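# Scoop dry food from the pouch into the held scoop

## Task

Using the scoop already held in the right gripper, take dry food out of the pouch. It counts as done only if, at the finish: the right gripper holds the scoop raised and level above the table, clearly away from both the pouch and the tabletop; the scoop touches no bowl; the scoop is more than half full of food that has stopped moving; the pouch stands upright with all remaining food inside it; and nothing other than the scoop's own grip is being held in place by the robot. Food caught between a gripper's two fingers, with only food between them, must not end up in the scoop; more than a stray piece or two there makes the attempt fail. Keep spilled food to a minimum (food leaving the table is just a spill, not a dropped object). In the final second after the scene settles, neither arm nor hand may be in contact with any movable item except the scoop, the pouch and any part of the pouch's film.

## Robot and tools

Robot: two arms, left_arm (base near y = +0.370) and right_arm (base near y = -0.344), both at x close to 0 and facing +x over the table. Each ends in a two-finger gripper. The right gripper holds the scoop throughout.

Frame: one shared scene frame. Origin on the tabletop midway between the arms, +x out over the table, +z up, left_arm on the +y side. Arm names are not image sides. Positions are in metres, orientations are quaternions written w first (qw, qx, qy, qz). The reported gripper point (end_effector_position) sits between the finger pads, roughly 1 cm short of the tips. Fingers point along the gripper's +z axis and close along its y axis. Reported positions can be slightly wrong, more so when an arm is stretched out, and arms tend to stop a centimetre or more short of a target, usually low.

Row format (used by every motion tool): 16 numbers in one flat list, left arm first then right arm: x, y, z, qw, qx, qy, qz, opening for left_arm, followed by the same eight for right_arm. Both arms always appear, even if one should stay still. x, y, z, q are an absolute target pose for that gripper in the scene frame, not an offset. Opening is a scale from -1 (closed) to +1 (fully open, 0.094 m). To keep an arm still, repeat exactly the pose and opening it was last given. To keep a gripper's attitude, resend the same quaternion rather than copying the drifting reported one.

execute_actions(actions): a list of up to 15 actions; each action is a list of up to 15 rows, each row run for one 1/30 s step; a short action repeats its last row until 15 steps are done. An empty list just returns the current state and images. Every step the controller limits the commanded pose to within 70 mm and 16 degrees of where the gripper actually is, so far targets take several actions. An action is rejected for both arms if any target lies more than 0.6 m from that gripper's current position along any of its own axes; if the first action fails this, or any action is malformed, nothing runs.

move(target, speed, blocking): one 16-number row as the absolute goal; both grippers travel in straight lines and finish together, taking 0.5 to 10 s (cut off at 10 s). speed is the path top speed in m/s, 0.002 to 0.5, default 0.25; rotation is capped at twice that in rad/s. Openings are applied at the start. It does not avoid obstacles or the other arm; faster moves and targets set deeper past a contact press harder. With blocking=false the result arrives after 0.5 s while motion continues; then use wait or stop before sending anything else. The result adds a move: line with the outcome (done, off_target, moving, held, fault), any limits (paced = the sent pose was clipped; held = a check blocked some steps, after which the arm may jump fast) and each gripper's distance from its goal.

wait(seconds): 0 to 10 s, arms keep their last command; returns early if a running move ends. stop(): brakes a running move (needs some room; fingers keep moving). zoom_image(camera, region): enlarged crop [x0, y0, x1, y1] of the latest image from cam_high, cam_low, cam_left_wrist or cam_right_wrist, at most 504 x 504 px. read_manual: licence text only. finished_scene(scene): ends the given scene after the last command has been held; irreversible.

Results: a state line per arm with gripper position and quaternion, Hand target lines (the pose the controller is now steering to), grip_measured (finger opening on the command scale), joint positions (last value = opening in metres), joint torques, step readings with HELD marks where an arm's command was held back, pose unreachable lines when a clearance check altered a command, FAULT and MOTOR HOT lines. Images come in the order cam_high, cam_low, cam_left_wrist, cam_right_wrist.

Gripping: to keep the scoop held, command an opening below grip_measured, about 0.03 below for a firm hold. Readings can be off by about 1 mm per gripper.

Joint limits (rad): waist -2.618 to 3.054, shoulder 0 to 3.142, elbow 0 to 3.142, wrist pitch and yaw -1.571 to 1.571, wrist roll -2.094 to 2.094. Elbows cannot fully straighten.

Avoid: knocking rigid objects off the table (ends the scene), arms colliding or pushing each other, slamming, hard pushes and drops, tipping the pouch, spilling food, food trapped in the fingers landing in the scoop, and long heavy holds that heat motors (75 °C warning, 90 °C stops the arm, 100 °C makes it fall). At the end, release anything movable besides the scoop, pouch and film, let things settle, and keep the scoop level and raised.

Each tool is called after "Call:" by a JSON object that holds its "method" and its "body".

## Session

Call:
{"method": "execute_actions", "body": {"actions": []}}

Scene clock: 0.00 s.
left_arm: end_effector_position=(+0.3676, +0.3022, +0.4115) grip_measured=+1.000 end_effector_quat_wxyz=(+0.707, +0.063, +0.701, -0.061) | right_arm: end_effector_position=(+0.2758, -0.2363, +0.2765) grip_measured=-0.590 end_effector_quat_wxyz=(+0.784, -0.099, +0.599, +0.133)
Joint positions: left_arm=[-0.005  1.05   1.058  0.    -0.014  0.004  0.094] | right_arm=[ 0.294  0.961  0.206  1.022 -0.     0.004  0.019]
Joint velocities: left_arm=[-0.012  0.002  0.002 -0.051 -0.007 -0.022  0.   ] | right_arm=[ 0.017  0.002  0.002  0.022 -0.022  0.022  0.001]
Joint torques (N m, as the arm reports them, + toward a larger angle): no reading
Motor temperatures (°C, as the motors report them): left_arm=[26 28 29 29 27 24] | right_arm=[27 27 29 37 25 25]
Hand target (left_arm): +0.364, +0.303, +0.424; +0.719, +0.062, +0.689, -0.061
Hand target (right_arm): +0.275, -0.237, +0.283; +0.790, -0.098, +0.590, +0.134

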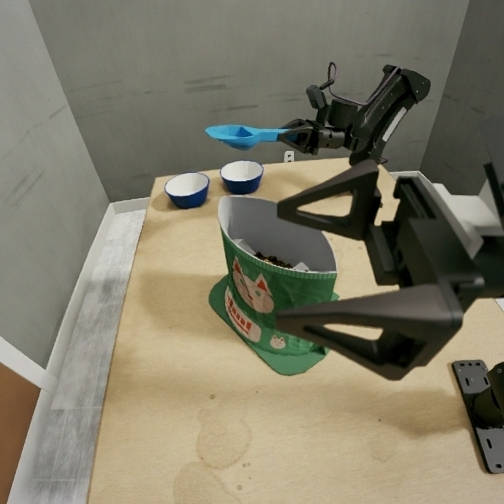

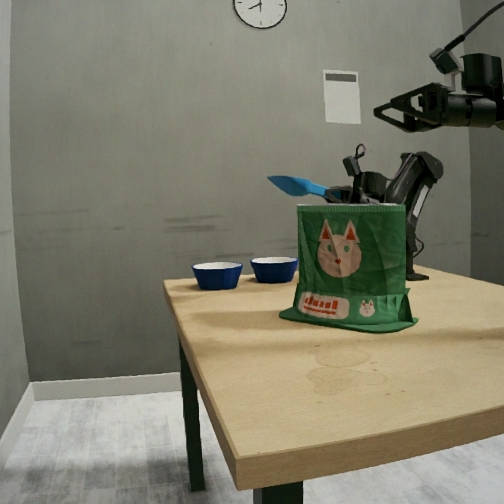

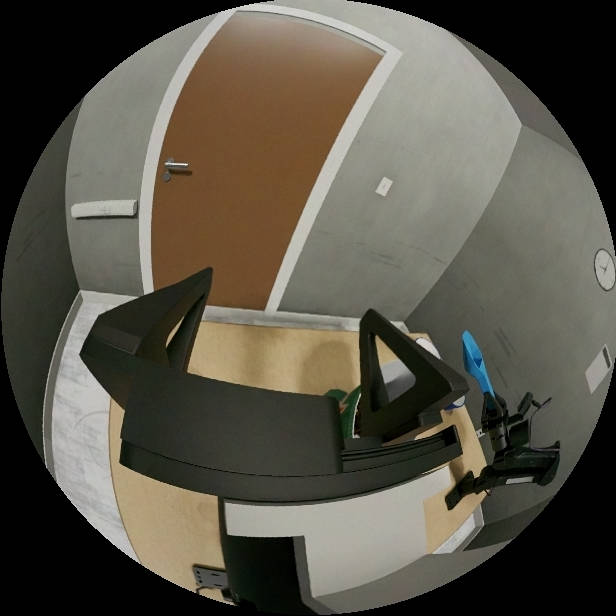

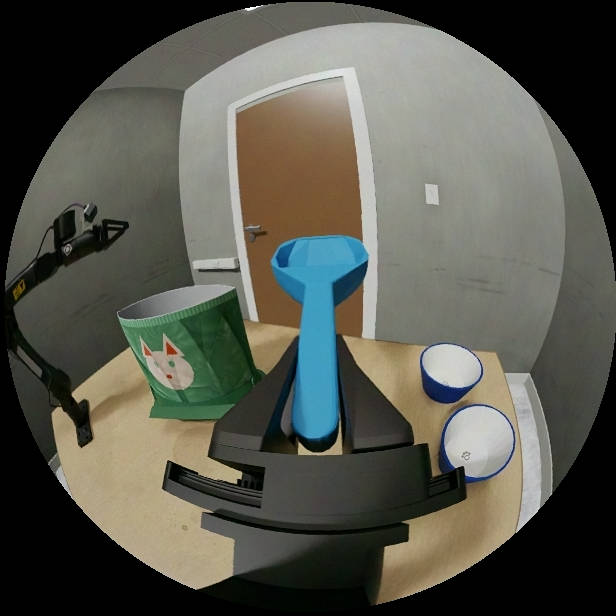

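Call:
{"method": "move", "body": {"target": [0.335,0.165,0.29,0.330,0.243,0.908,-0.089,0.2, 0.22,-0.30,0.36,0.7,-0.05,0.71,0.05,-0.65]}}

Scene clock: 6.60 s.
left_arm: end_effector_position=(+0.3343, +0.1708, +0.2739) grip_measured=+0.202 end_effector_quat_wxyz=(+0.315, +0.249, +0.913, -0.074) | right_arm: end_effector_position=(+0.2220, -0.2945, +0.3387) grip_measured=-0.590 end_effector_quat_wxyz=(+0.679, -0.059, +0.729, +0.053)
Joint positions: left_arm=[-0.358  1.525  1.641 -1.029 -0.027  0.     0.056] | right_arm=[ 0.214  0.494  0.717 -0.294  0.094  0.004  0.019]
Joint velocities: left_arm=[-0.007 -0.027  0.007 -0.022 -0.022  0.037 -0.   ] | right_arm=[ 0.012  0.007 -0.022  0.007  0.007  0.022 -0.   ]
Joint torques (N m, as the arm reports them, + toward a larger angle): left_arm=[-0.77 -7.03 10.07  1.46  0.05 -0.08] | right_arm=[-0.7  -0.44  7.9   2.03  0.11 -0.06]
Motor temperatures (°C, as the motors report them): left_arm=[26 28 30 31 27 24] | right_arm=[27 27 30 38 25 25]
Hand target (left_arm): +0.334, +0.165, +0.290; +0.332, +0.249, +0.906, -0.085
Hand target (right_arm): +0.215, -0.300, +0.359; +0.701, -0.050, +0.710, +0.049
Off the commanded pose (left_arm): 0.017 m, 3 deg.
Off the commanded pose (right_arm): 0.022 m, 3 deg.
move: off_target (left_arm, right_arm)

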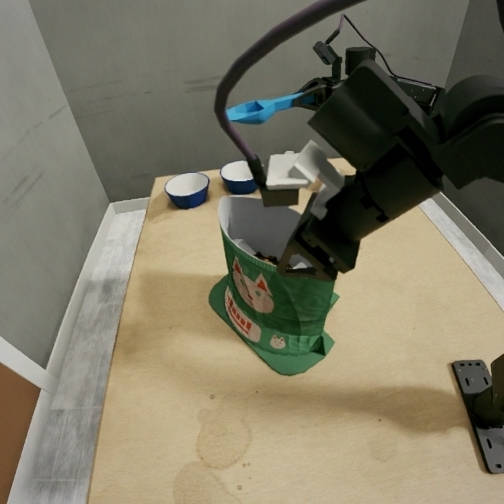

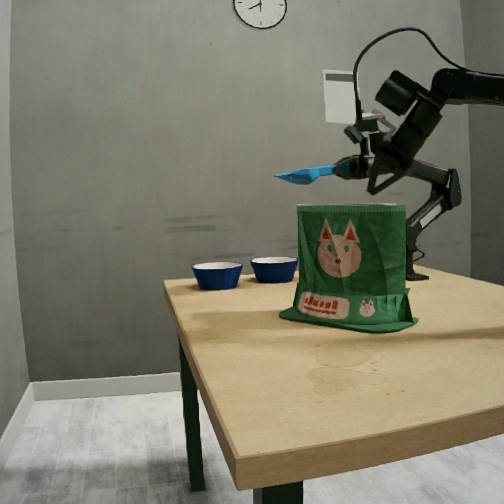

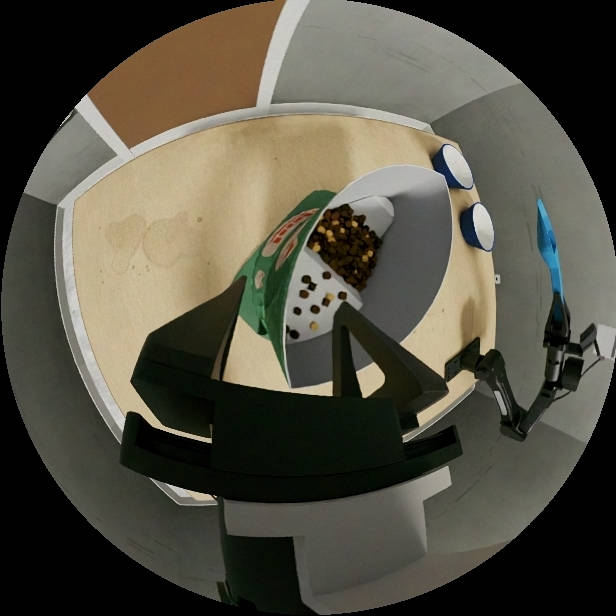

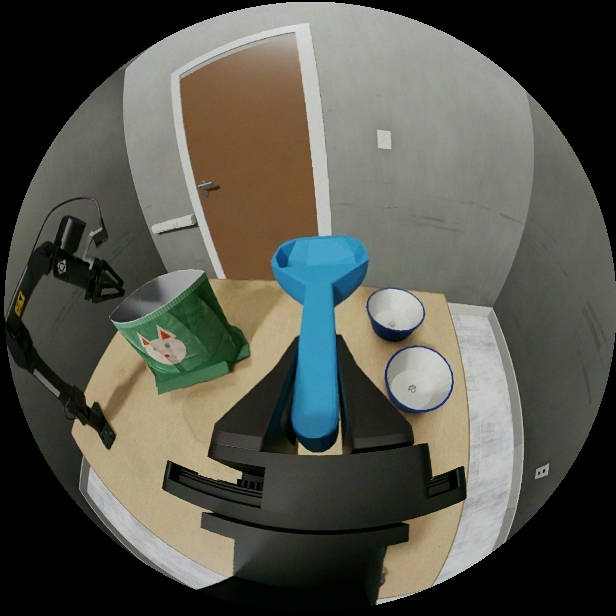

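Call:
{"method": "move", "body": {"target": [0.345,0.157,0.222,0.330,0.243,0.908,-0.089,0.2, 0.22,-0.30,0.36,0.7,-0.05,0.71,0.05,-0.65], "speed": 0.1}}

Call:
{"method": "move", "body": {"target": [0.345,0.157,0.222,0.330,0.243,0.908,-0.089,-1, 0.22,-0.30,0.36,0.7,-0.05,0.71,0.05,-0.65]}}

Call:
{"method": "move", "body": {"target": [0.265,0.108,0.245,0.339,0.123,0.932,-0.045,-1, 0.22,-0.30,0.36,0.7,-0.05,0.71,0.05,-0.65], "speed": 0.06}}

Scene clock: 11.50 s.
left_arm: end_effector_position=(+0.3474, +0.1623, +0.2150) grip_measured=+0.202 end_effector_quat_wxyz=(+0.317, +0.242, +0.914, -0.079) | right_arm: end_effector_position=(+0.2224, -0.2974, +0.3370) grip_measured=-0.590 end_effector_quat_wxyz=(+0.677, -0.055, +0.732, +0.049)
Joint positions: left_arm=[-0.358  1.525  1.397 -0.777 -0.024 -0.016  0.056] | right_arm=[ 0.203  0.494  0.717 -0.301  0.094  0.004  0.019]
Joint velocities: left_arm=[-0.002 -0.007 -0.022 -0.037 -0.022 -0.051 -0.   ] | right_arm=[-0.012 -0.002  0.002 -0.007 -0.022 -0.051  0.001]
Joint torques (N m, as the arm reports them, + toward a larger angle): left_arm=[-0.92 -8.88  6.72  1.67  0.03 -0.08] | right_arm=[-0.67  0.93  8.07  2.2  -0.02  0.02]
Motor temperatures (°C, as the motors report them): left_arm=[26 29 30 31 27 24] | right_arm=[27 27 30 40 25 25]
Hand target (left_arm): +0.345, +0.157, +0.222; +0.330, +0.243, +0.908, -0.089
Hand target (right_arm): +0.219, -0.300, +0.359; +0.700, -0.050, +0.710, +0.050
Off the commanded pose (left_arm): 0.009 m, 2 deg.
Off the commanded pose (right_arm): 0.023 m, 4 deg.
move: off_target (right_arm)

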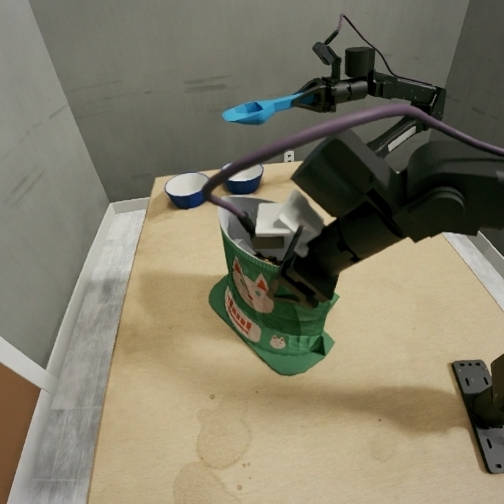

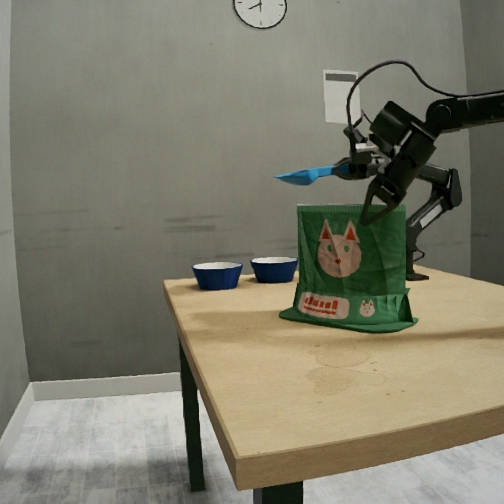

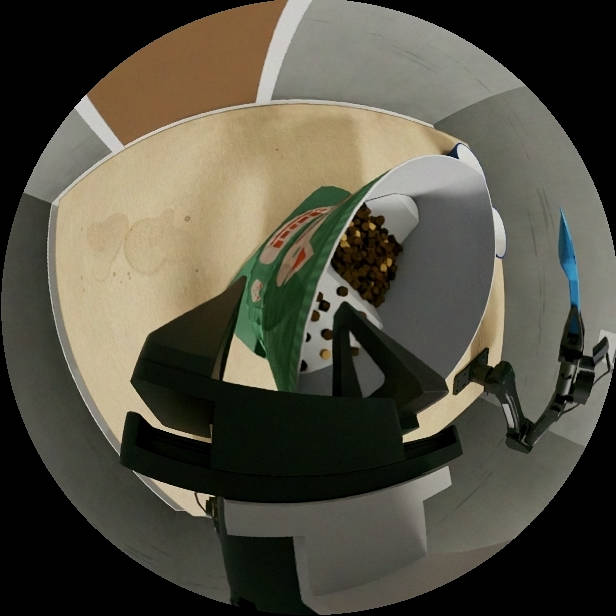

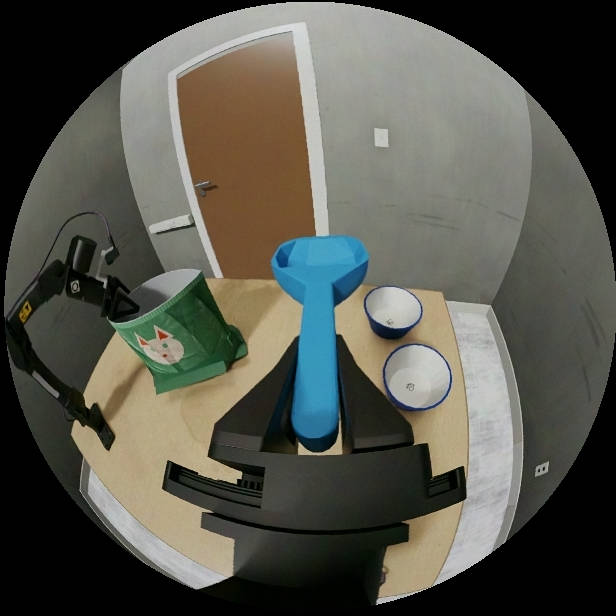

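Scene clock: 12.20 s.
left_arm: end_effector_position=(+0.3468, +0.1609, +0.2151) grip_measured=-0.974 end_effector_quat_wxyz=(+0.316, +0.242, +0.913, -0.084) | right_arm: end_effector_position=(+0.2223, -0.2974, +0.3363) grip_measured=-0.590 end_effector_quat_wxyz=(+0.676, -0.055, +0.733, +0.049)
Joint positions: left_arm=[-0.358  1.525  1.397 -0.776 -0.015 -0.018  0.001] | right_arm=[ 0.203  0.494  0.717 -0.303  0.094  0.004  0.019]
Joint velocities: left_arm=[ 0.002  0.007  0.012 -0.037  0.037  0.022  0.001] | right_arm=[-0.017 -0.012  0.017  0.007  0.007 -0.081  0.   ]
Joint torques (N m, as the arm reports them, + toward a larger angle): left_arm=[-0.9  -8.91  6.73  1.64 -0.04 -0.06] | right_arm=[-0.82  0.91  7.99  2.18 -0.02 -0.04]
Motor temperatures (°C, as the motors report them): left_arm=[26 29 30 31 27 24] | right_arm=[27 27 30 40 25 25]
Hand target (left_arm): +0.345, +0.157, +0.222; +0.330, +0.243, +0.908, -0.089
Hand target (right_arm): +0.219, -0.300, +0.359; +0.700, -0.050, +0.710, +0.050
Off the commanded pose (left_arm): 0.008 m, 2 deg.
Off the commanded pose (right_arm): 0.024 m, 4 deg.
move: off_target (right_arm)

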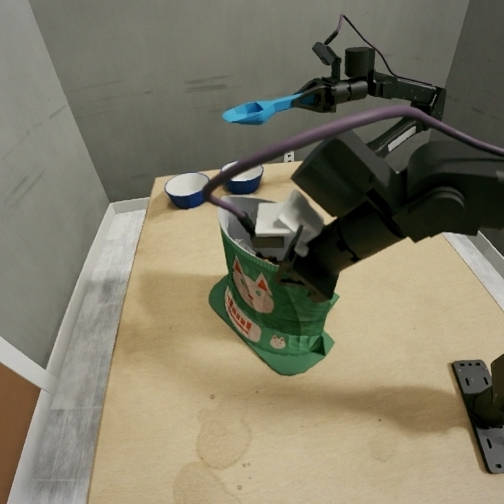

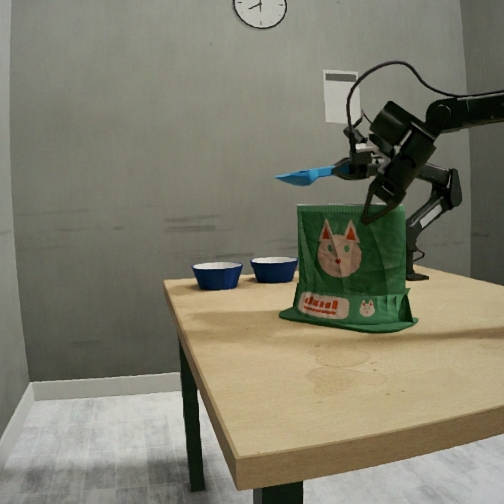

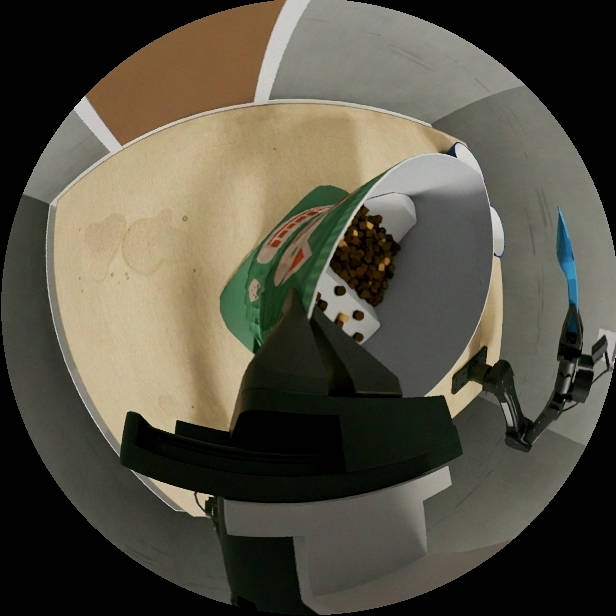

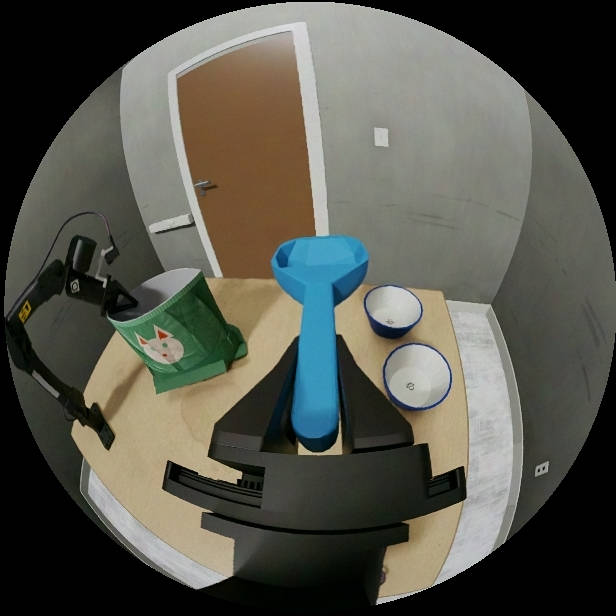

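Scene clock: 14.83 s.
left_arm: end_effector_position=(+0.2626, +0.1204, +0.2151) grip_measured=-0.974 end_effector_quat_wxyz=(+0.309, +0.131, +0.942, -0.013) | right_arm: end_effector_position=(+0.2223, -0.2974, +0.3364) grip_measured=-0.590 end_effector_quat_wxyz=(+0.676, -0.055, +0.733, +0.049)
Joint positions: left_arm=[-0.763  1.51   1.427 -1.006 -0.419 -0.567  0.001] | right_arm=[ 0.203  0.494  0.717 -0.303  0.094  0.004  0.019]
Joint velocities: left_arm=[-0.002 -0.012  0.002 -0.066 -0.022 -0.037  0.   ] | right_arm=[-0.022  0.002  0.007 -0.037 -0.007  0.037  0.001]
Joint torques (N m, as the arm reports them, + toward a larger angle): left_arm=[-1.49 -8.64 11.89  1.31 -0.25 -0.03] | right_arm=[-0.82  0.71  8.01  2.22 -0.05 -0.03]
Motor temperatures (°C, as the motors report them): left_arm=[26 29 30 31 27 24] | right_arm=[27 27 30 40 25 25]
Hand target (left_arm): +0.264, +0.109, +0.246; +0.341, +0.123, +0.931, -0.046
Hand target (right_arm): +0.219, -0.300, +0.359; +0.700, -0.050, +0.710, +0.050
Off the commanded pose (left_arm): 0.032 m, 5 deg.
Off the commanded pose (right_arm): 0.024 m, 4 deg.
move: off_target (left_arm, right_arm)

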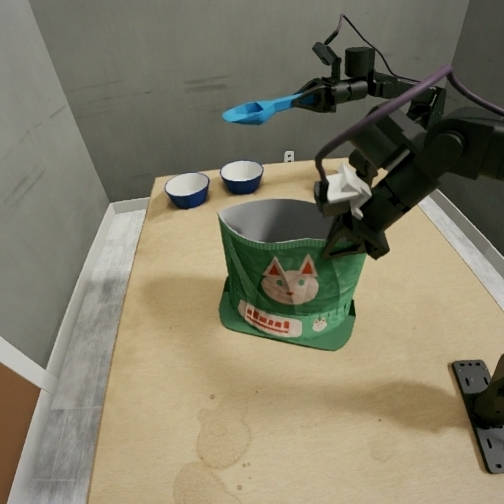

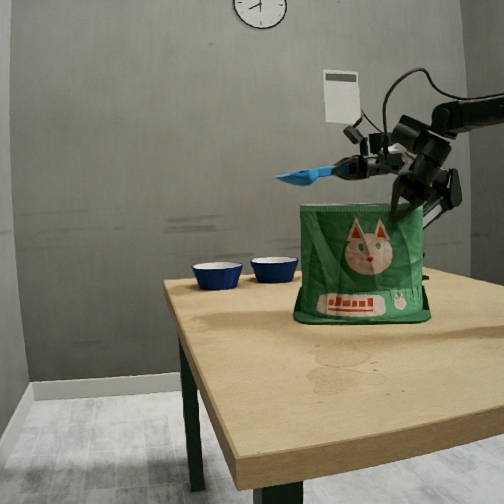

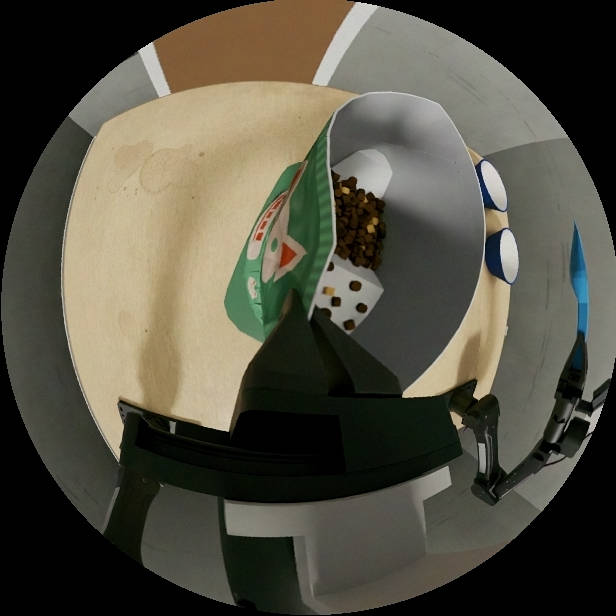

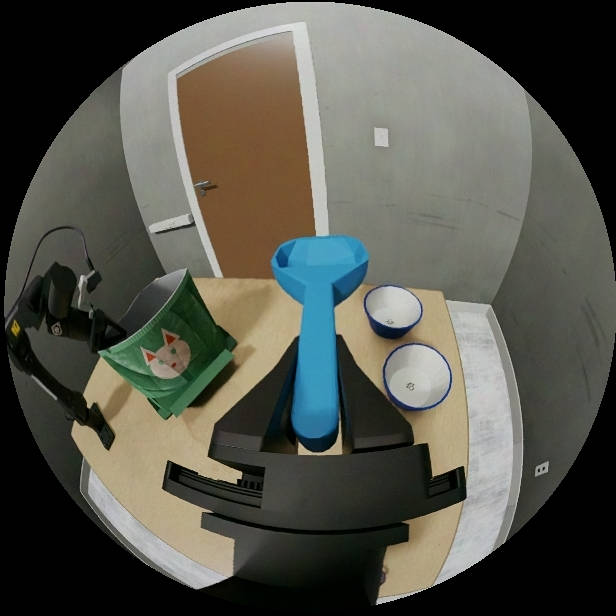

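Call:
{"method": "move", "body": {"target": [0.215,0.04,0.215,0.339,0.123,0.932,-0.045,-1, 0.22,-0.30,0.36,0.7,-0.05,0.71,0.05,-0.65], "speed": 0.06}}

Scene clock: 19.87 s.
left_arm: end_effector_position=(+0.2190, +0.0657, +0.2115) grip_measured=-0.974 end_effector_quat_wxyz=(+0.335, +0.118, +0.935, -0.009) | right_arm: end_effector_position=(+0.2223, -0.2974, +0.3364) grip_measured=-0.590 end_effector_quat_wxyz=(+0.676, -0.055, +0.733, +0.049)
Joint positions: left_arm=[-1.007  1.62   1.509 -1.066 -0.575 -0.822  0.001] | right_arm=[ 0.203  0.494  0.717 -0.303  0.094  0.004  0.019]
Joint velocities: left_arm=[ 0.002 -0.002  0.007  0.051 -0.022 -0.051  0.001] | right_arm=[ 0.012 -0.002  0.002  0.022  0.081 -0.007 -0.   ]
Joint torques (N m, as the arm reports them, + toward a larger angle): left_arm=[-2.12 -5.62  9.02  1.56 -0.08 -0.02] | right_arm=[-0.98  0.53  8.02  2.16 -0.04 -0.01]
Motor temperatures (°C, as the motors report them): left_arm=[26 29 31 31 27 24] | right_arm=[27 27 31 41 25 25]
Hand target (left_arm): +0.214, +0.041, +0.216; +0.340, +0.123, +0.931, -0.046
Hand target (right_arm): +0.219, -0.300, +0.359; +0.700, -0.050, +0.710, +0.050
Off the commanded pose (left_arm): 0.026 m, 4 deg.
Off the commanded pose (right_arm): 0.024 m, 4 deg.
move: off_target (left_arm, right_arm)

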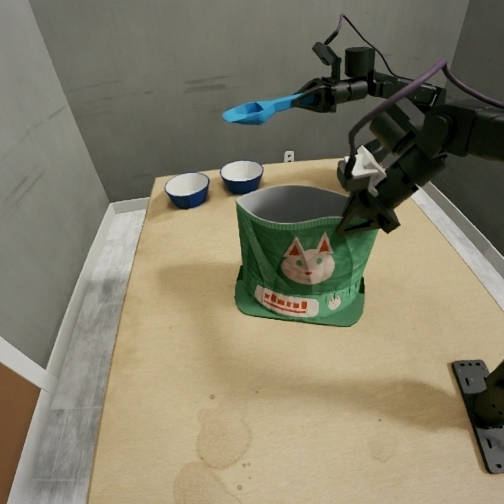

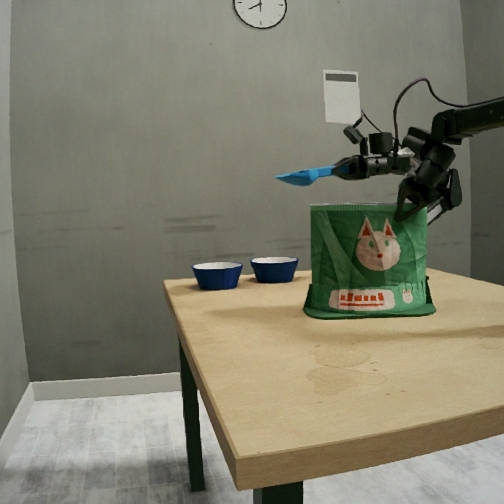

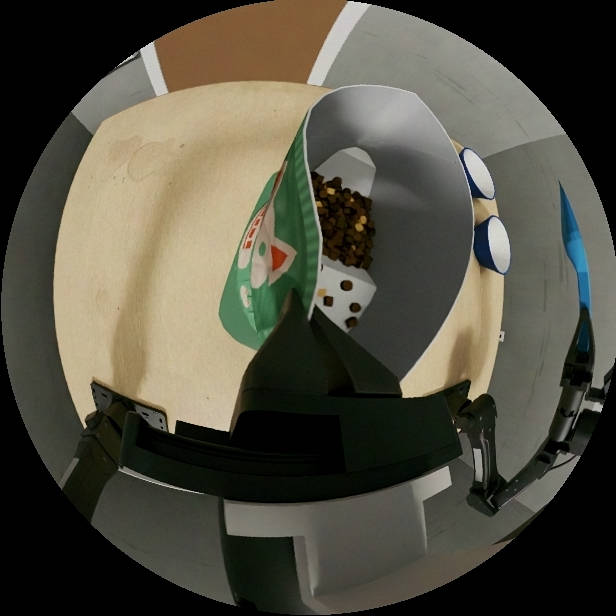

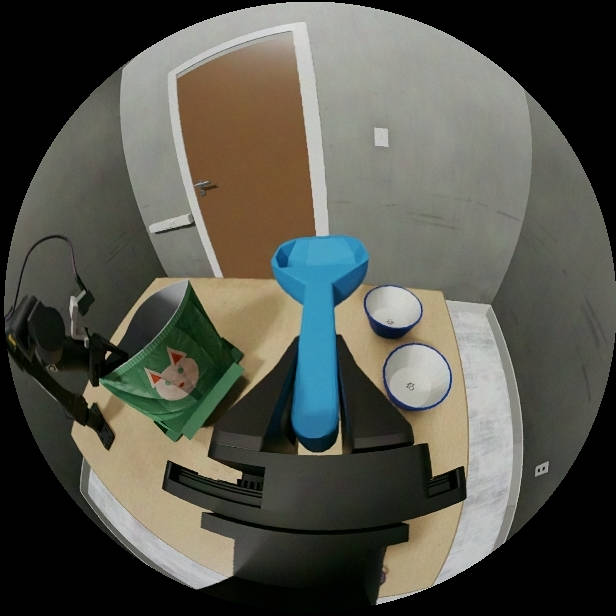

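Call:
{"method": "move", "body": {"target": [0.27,0.22,0.222,0.339,0.123,0.932,-0.045,-1, 0.22,-0.30,0.36,0.7,-0.05,0.71,0.05,-0.65], "speed": 0.08}}

Call:
{"method": "move", "body": {"target": [0.255,0.195,0.27,0.339,0.123,0.932,-0.045,-1, 0.22,-0.30,0.36,0.7,-0.05,0.71,0.05,-0.65], "speed": 0.06}}

Scene clock: 35.70 s.
left_arm: end_effector_position=(+0.2663, +0.2044, +0.2142) grip_measured=-0.974 end_effector_quat_wxyz=(+0.316, +0.135, +0.937, -0.065) | right_arm: end_effector_position=(+0.2223, -0.2974, +0.3364) grip_measured=-0.590 end_effector_quat_wxyz=(+0.676, -0.055, +0.733, +0.049)
Joint positions: left_arm=[-0.465  1.205  1.151 -0.882 -0.184 -0.302  0.001] | right_arm=[ 0.203  0.494  0.717 -0.303  0.094  0.004  0.019]
Joint velocities: left_arm=[ 0.002  0.007 -0.002 -0.022 -0.081  0.022 -0.001] | right_arm=[-0.002 -0.017 -0.012  0.007  0.007  0.037 -0.001]
Joint torques (N m, as the arm reports them, + toward a larger angle): left_arm=[ 1.6  -6.48  6.88  1.4  -0.48  0.06] | right_arm=[-0.86  0.9   8.01  2.17  0.   -0.04]
Motor temperatures (°C, as the motors report them): left_arm=[26 29 31 32 27 24] | right_arm=[27 27 31 44 25 25]
Hand target (left_arm): +0.270, +0.220, +0.221; +0.335, +0.121, +0.933, -0.044
Hand target (right_arm): +0.219, -0.300, +0.359; +0.700, -0.050, +0.710, +0.050
Off the commanded pose (left_arm): 0.018 m, 4 deg.
Off the commanded pose (right_arm): 0.024 m, 4 deg.
move: off_target (left_arm, right_arm)

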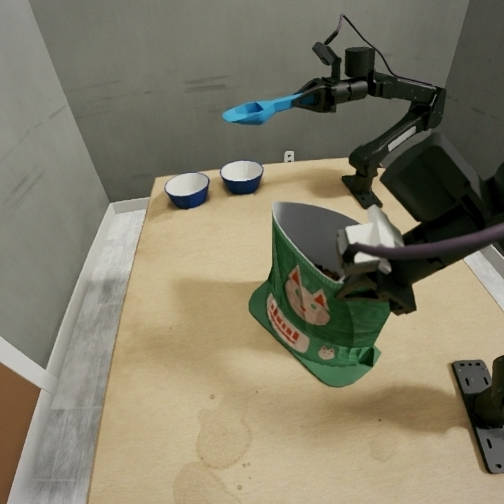

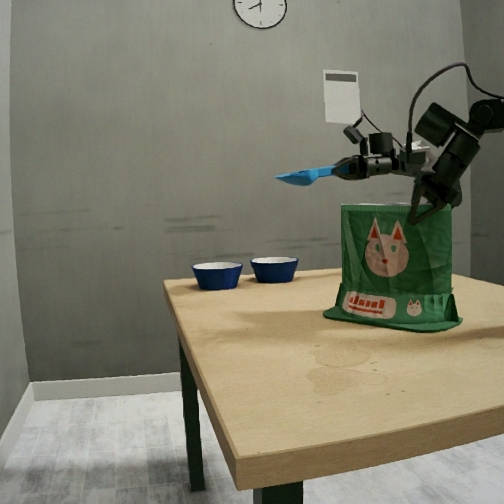

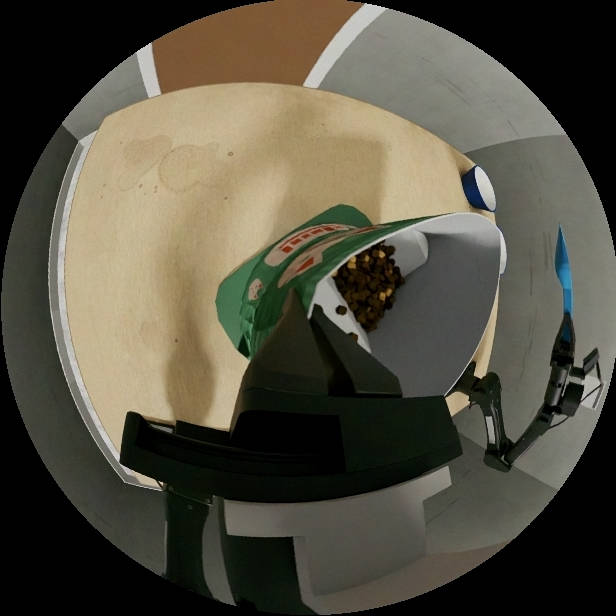

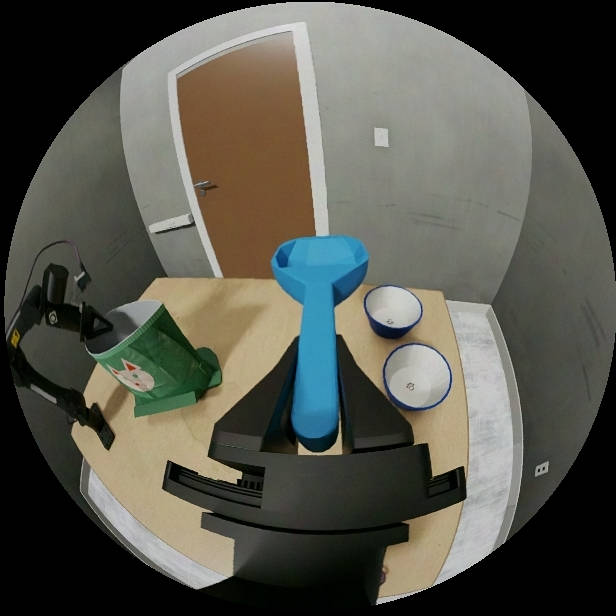

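Scene clock: 37.17 s.
left_arm: end_effector_position=(+0.2368, +0.2023, +0.2208) grip_measured=-0.974 end_effector_quat_wxyz=(+0.263, +0.143, +0.954, -0.020) | right_arm: end_effector_position=(+0.2223, -0.2974, +0.3364) grip_measured=-0.590 end_effector_quat_wxyz=(+0.676, -0.055, +0.733, +0.049)
Joint positions: left_arm=[-0.577  1.265  1.292 -1.129 -0.262 -0.401  0.001] | right_arm=[ 0.203  0.494  0.717 -0.303  0.094  0.004  0.019]
Joint velocities: left_arm=[ 0.007 -0.012  0.012 -0.051 -0.066  0.022 -0.001] | right_arm=[ 0.002 -0.007 -0.012  0.066 -0.037  0.051 -0.   ]
Joint torques (N m, as the arm reports them, + toward a larger angle): left_arm=[-0.72 -7.28 14.04  1.55 -0.58 -0.08] | right_arm=[-0.72  0.86  7.94  2.2   0.03  0.01]
Motor temperatures (°C, as the motors report them): left_arm=[26 29 31 32 27 24] | right_arm=[27 27 31 44 25 25]
Hand target (left_arm): +0.251, +0.198, +0.270; +0.339, +0.121, +0.932, -0.047
Hand target (right_arm): +0.219, -0.300, +0.359; +0.700, -0.050, +0.710, +0.050
Off the commanded pose (left_arm): 0.053 m, 10 deg.
Off the commanded pose (right_arm): 0.024 m, 4 deg.
move: off_target (left_arm, right_arm)

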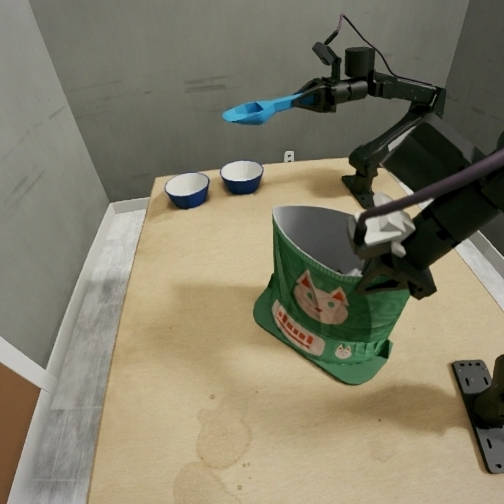

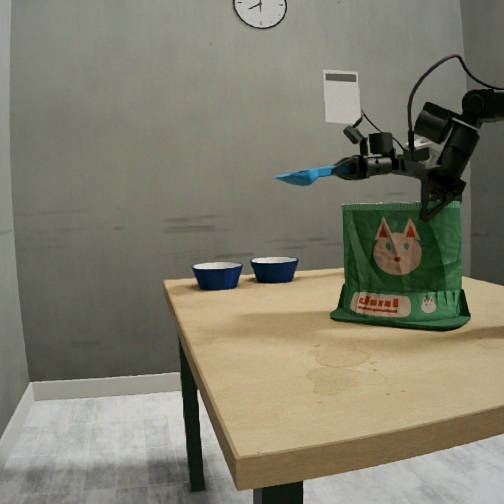

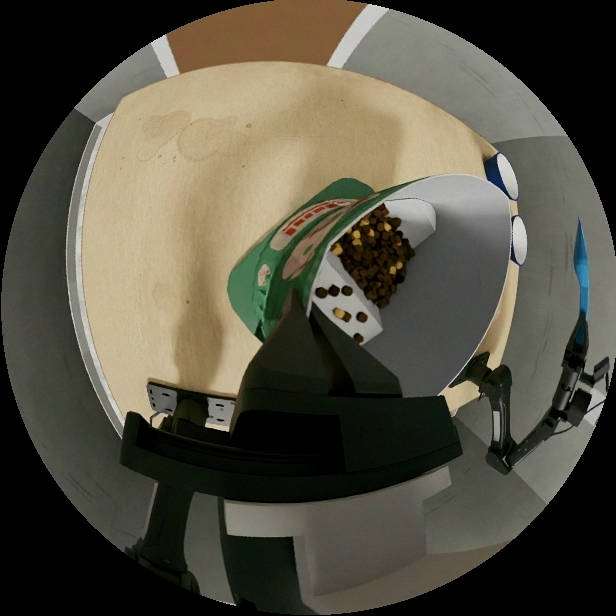

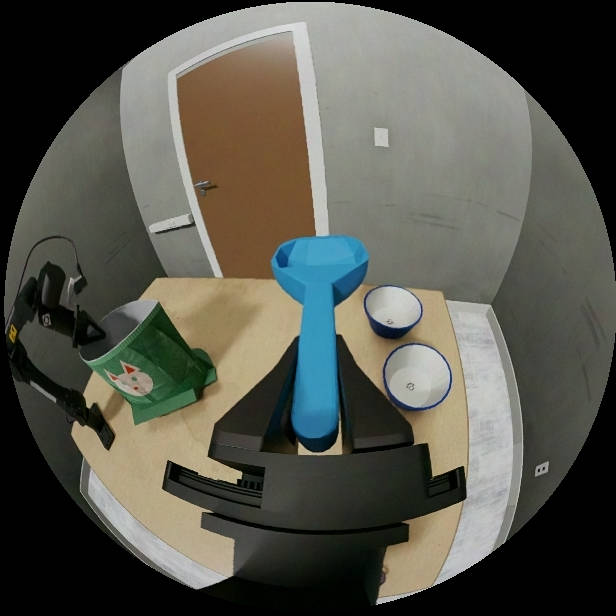

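Call:
{"method": "execute_actions", "body": {"actions": []}}

Scene clock: 57.23 s.
left_arm: end_effector_position=(+0.2368, +0.2025, +0.2209) grip_measured=-0.974 end_effector_quat_wxyz=(+0.262, +0.142, +0.954, -0.020) | right_arm: end_effector_position=(+0.2223, -0.2974, +0.3365) grip_measured=-0.590 end_effector_quat_wxyz=(+0.677, -0.055, +0.733, +0.049)
Joint positions: left_arm=[-0.577  1.265  1.292 -1.129 -0.263 -0.402  0.001] | right_arm=[ 0.203  0.494  0.717 -0.303  0.094  0.004  0.019]
Joint velocities: left_arm=[-0.012 -0.007  0.002 -0.037 -0.022 -0.007 -0.001] | right_arm=[-0.002 -0.002  0.002 -0.007 -0.037 -0.037 -0.   ]
Joint torques (N m, as the arm reports them, + toward a larger angle): left_arm=[-0.73 -7.3  13.98  1.54 -0.58 -0.05] | right_arm=[-0.72  0.83  8.01  2.22 -0.06 -0.03]
Motor temperatures (°C, as the motors report them): left_arm=[26 29 34 32 27 24] | right_arm=[27 26 31 45 25 25]
Hand target (left_arm): +0.251, +0.198, +0.270; +0.339, +0.121, +0.932, -0.046
Hand target (right_arm): +0.219, -0.300, +0.359; +0.700, -0.050, +0.710, +0.050
Off the commanded pose (left_arm): 0.053 m, 10 deg.
Off the commanded pose (right_arm): 0.024 m, 4 deg.

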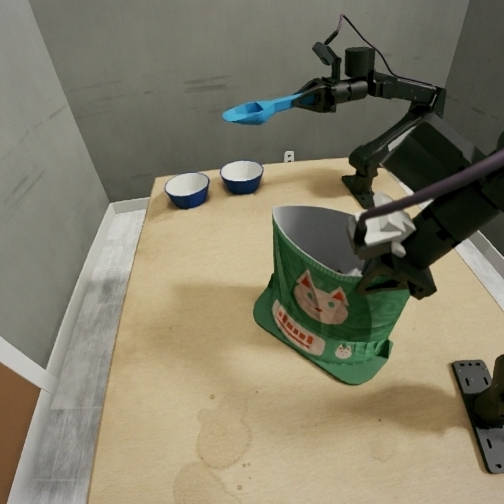

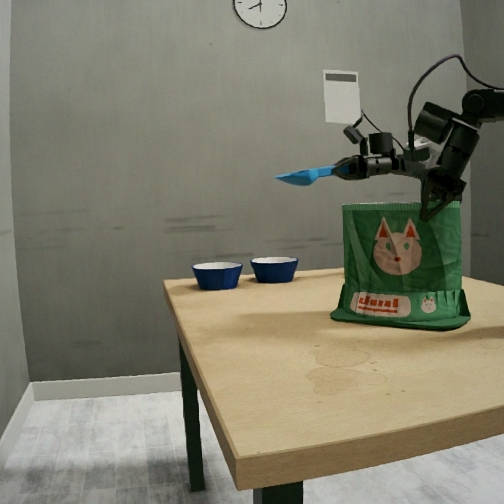

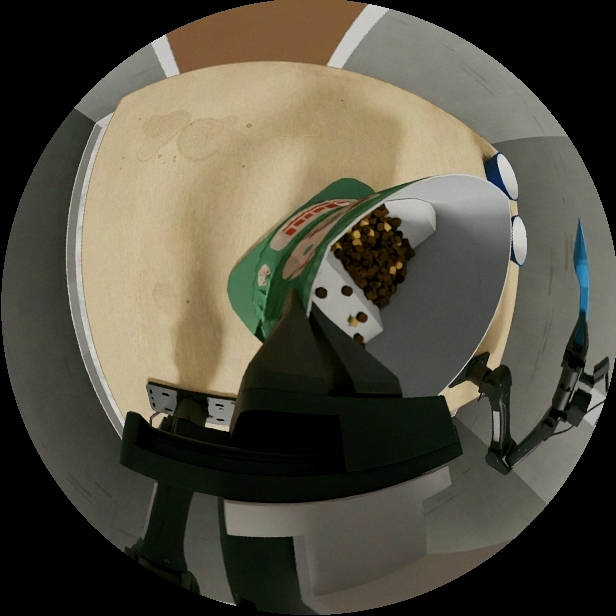

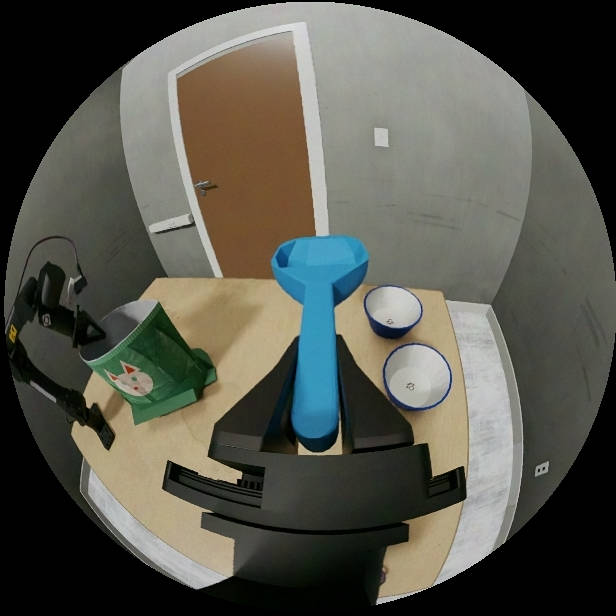

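Call:
{"method": "move", "body": {"target": [0.17,0.08,0.25,0.39,0.12,0.912,-0.05,-1,0.22,-0.30,0.36,0.7,-0.05,0.71,0.05,-0.65], "speed": 0.35}}

Scene clock: 63.13 s.
left_arm: end_effector_position=(+0.1537, +0.1009, +0.2155) grip_measured=-0.974 end_effector_quat_wxyz=(+0.327, +0.147, +0.934, -0.008) | right_arm: end_effector_position=(+0.2223, -0.2974, +0.3364) grip_measured=-0.590 end_effector_quat_wxyz=(+0.676, -0.055, +0.733, +0.049)
Joint positions: left_arm=[-1.18   1.445  1.374 -1.211 -0.609 -0.961  0.001] | right_arm=[ 0.203  0.494  0.717 -0.303  0.094  0.004  0.019]
Joint velocities: left_arm=[ 0.012 -0.017  0.007  0.007 -0.081 -0.066  0.001] | right_arm=[-0.007  0.012 -0.007  0.051  0.051 -0.022 -0.   ]
Joint torques (N m, as the arm reports them, + toward a larger angle): left_arm=[-1.32 -6.36 11.34  1.56 -1.15 -0.04] | right_arm=[-0.75  0.83  8.08  2.19  0.01 -0.04]
Motor temperatures (°C, as the motors report them): left_arm=[26 29 34 32 27 24] | right_arm=[27 26 32 45 25 25]
Hand target (left_arm): +0.166, +0.083, +0.252; +0.390, +0.116, +0.912, -0.052
Hand target (right_arm): +0.219, -0.300, +0.359; +0.700, -0.050, +0.710, +0.050
Off the commanded pose (left_arm): 0.043 m, 10 deg.
Off the commanded pose (right_arm): 0.024 m, 4 deg.
move: off_target (left_arm, right_arm)

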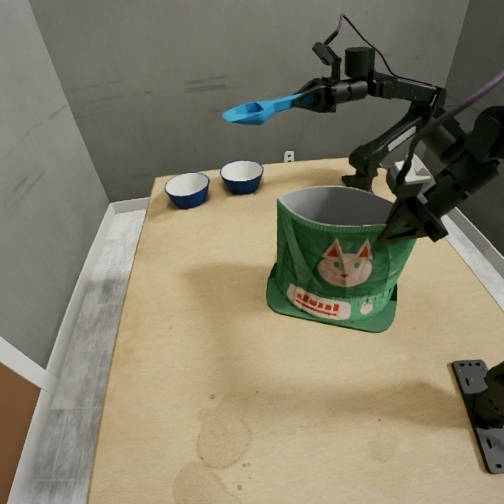

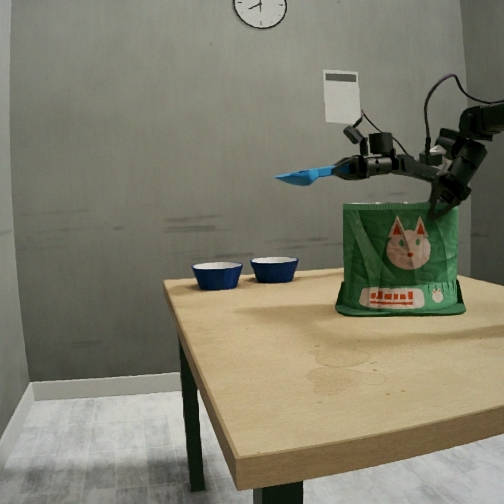

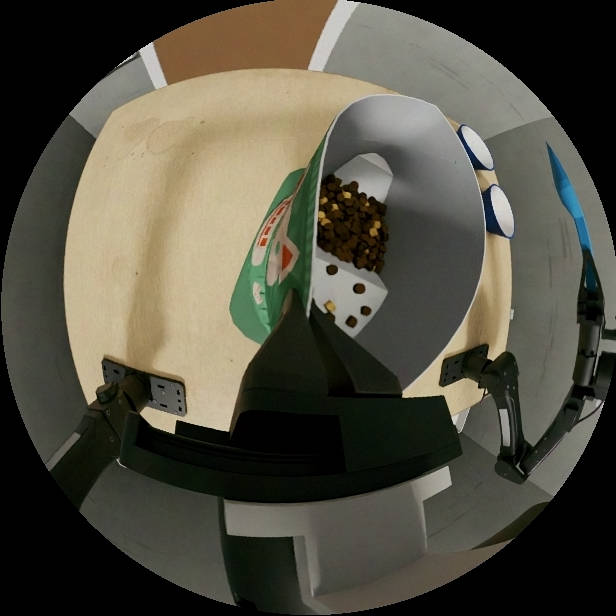

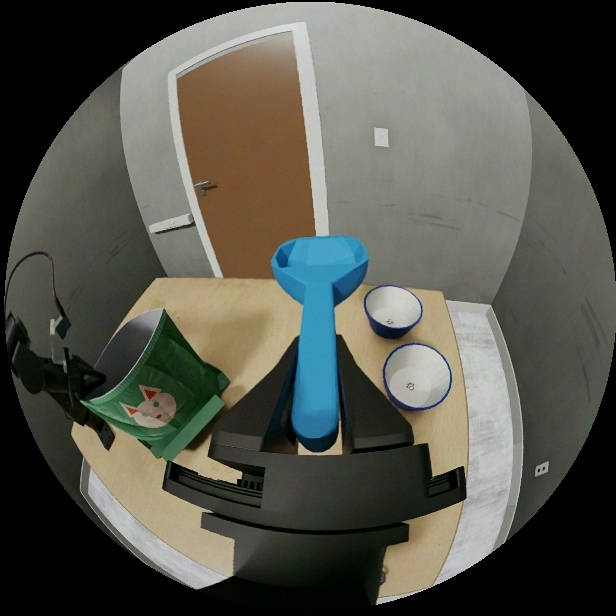

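Call:
{"method": "move", "body": {"target": [0.26,0.15,0.235,0.36,0.12,0.924,-0.05,-1,0.17,-0.22,0.30,0.338,-0.418,0.804,0.176,-0.65], "speed": 0.1}}

Scene clock: 88.03 s.
left_arm: end_effector_position=(+0.2403, +0.1434, +0.2148) grip_measured=-0.974 end_effector_quat_wxyz=(+0.305, +0.144, +0.940, -0.049) | right_arm: end_effector_position=(+0.1710, -0.2251, +0.2899) grip_measured=-0.590 end_effector_quat_wxyz=(+0.332, -0.415, +0.831, +0.168)
Joint positions: left_arm=[-0.739  1.345  1.278 -0.967 -0.345 -0.525  0.001] | right_arm=[ 0.11   1.014  1.336 -1.298 -0.508 -0.619  0.019]
Joint velocities: left_arm=[-0.002  0.022 -0.017  0.007  0.007  0.066 -0.001] | right_arm=[-0.012 -0.002 -0.012 -0.007  0.022 -0.051 -0.001]
Joint torques (N m, as the arm reports them, + toward a larger angle): left_arm=[ 1.69 -7.7   7.07  1.8  -0.73  0.09] | right_arm=[ 0.51 -1.17  7.12  1.21 -0.53 -0.12]
Motor temperatures (°C, as the motors report them): left_arm=[26 29 33 32 29 24] | right_arm=[27 26 32 46 25 25]
Hand target (left_arm): +0.258, +0.152, +0.235; +0.355, +0.117, +0.926, -0.047
Hand target (right_arm): +0.170, -0.219, +0.300; +0.342, -0.427, +0.818, +0.176
Off the commanded pose (left_arm): 0.029 m, 7 deg.
Off the commanded pose (right_arm): 0.011 m, 3 deg.
move: off_target (left_arm, right_arm)

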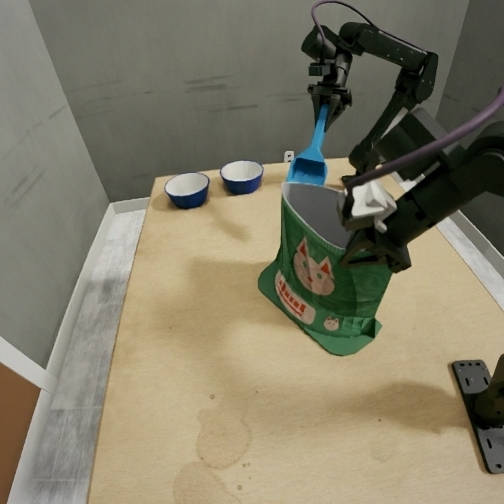

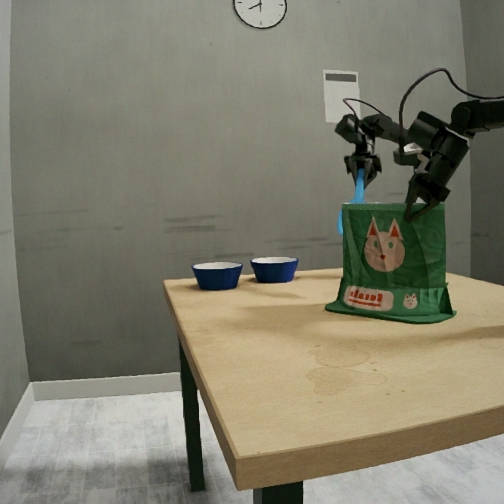

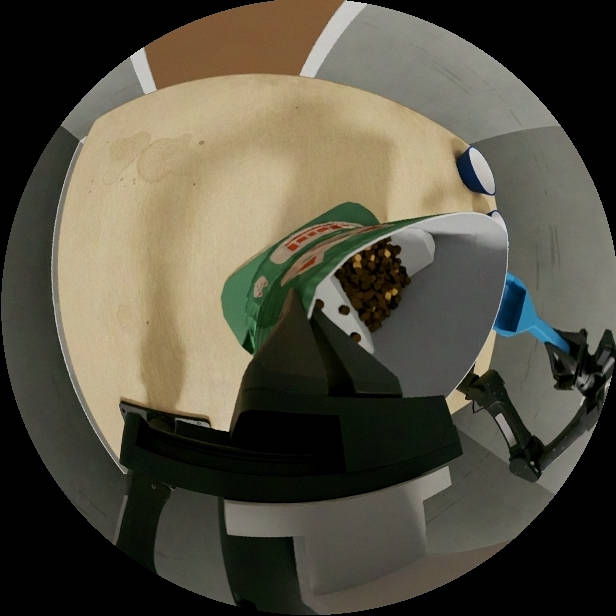

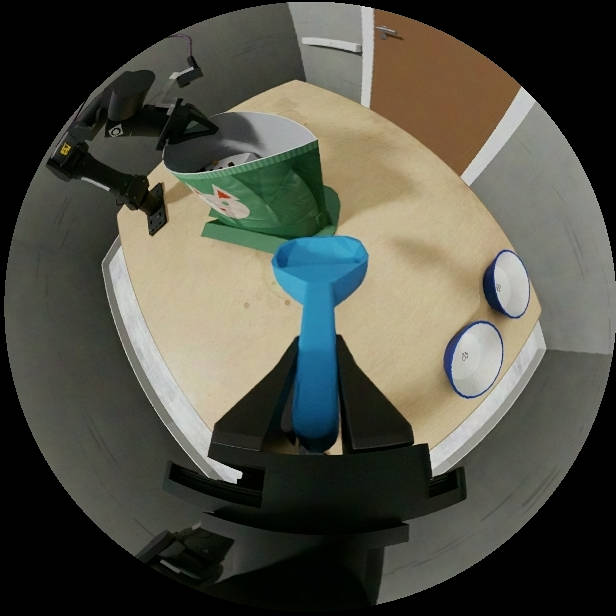

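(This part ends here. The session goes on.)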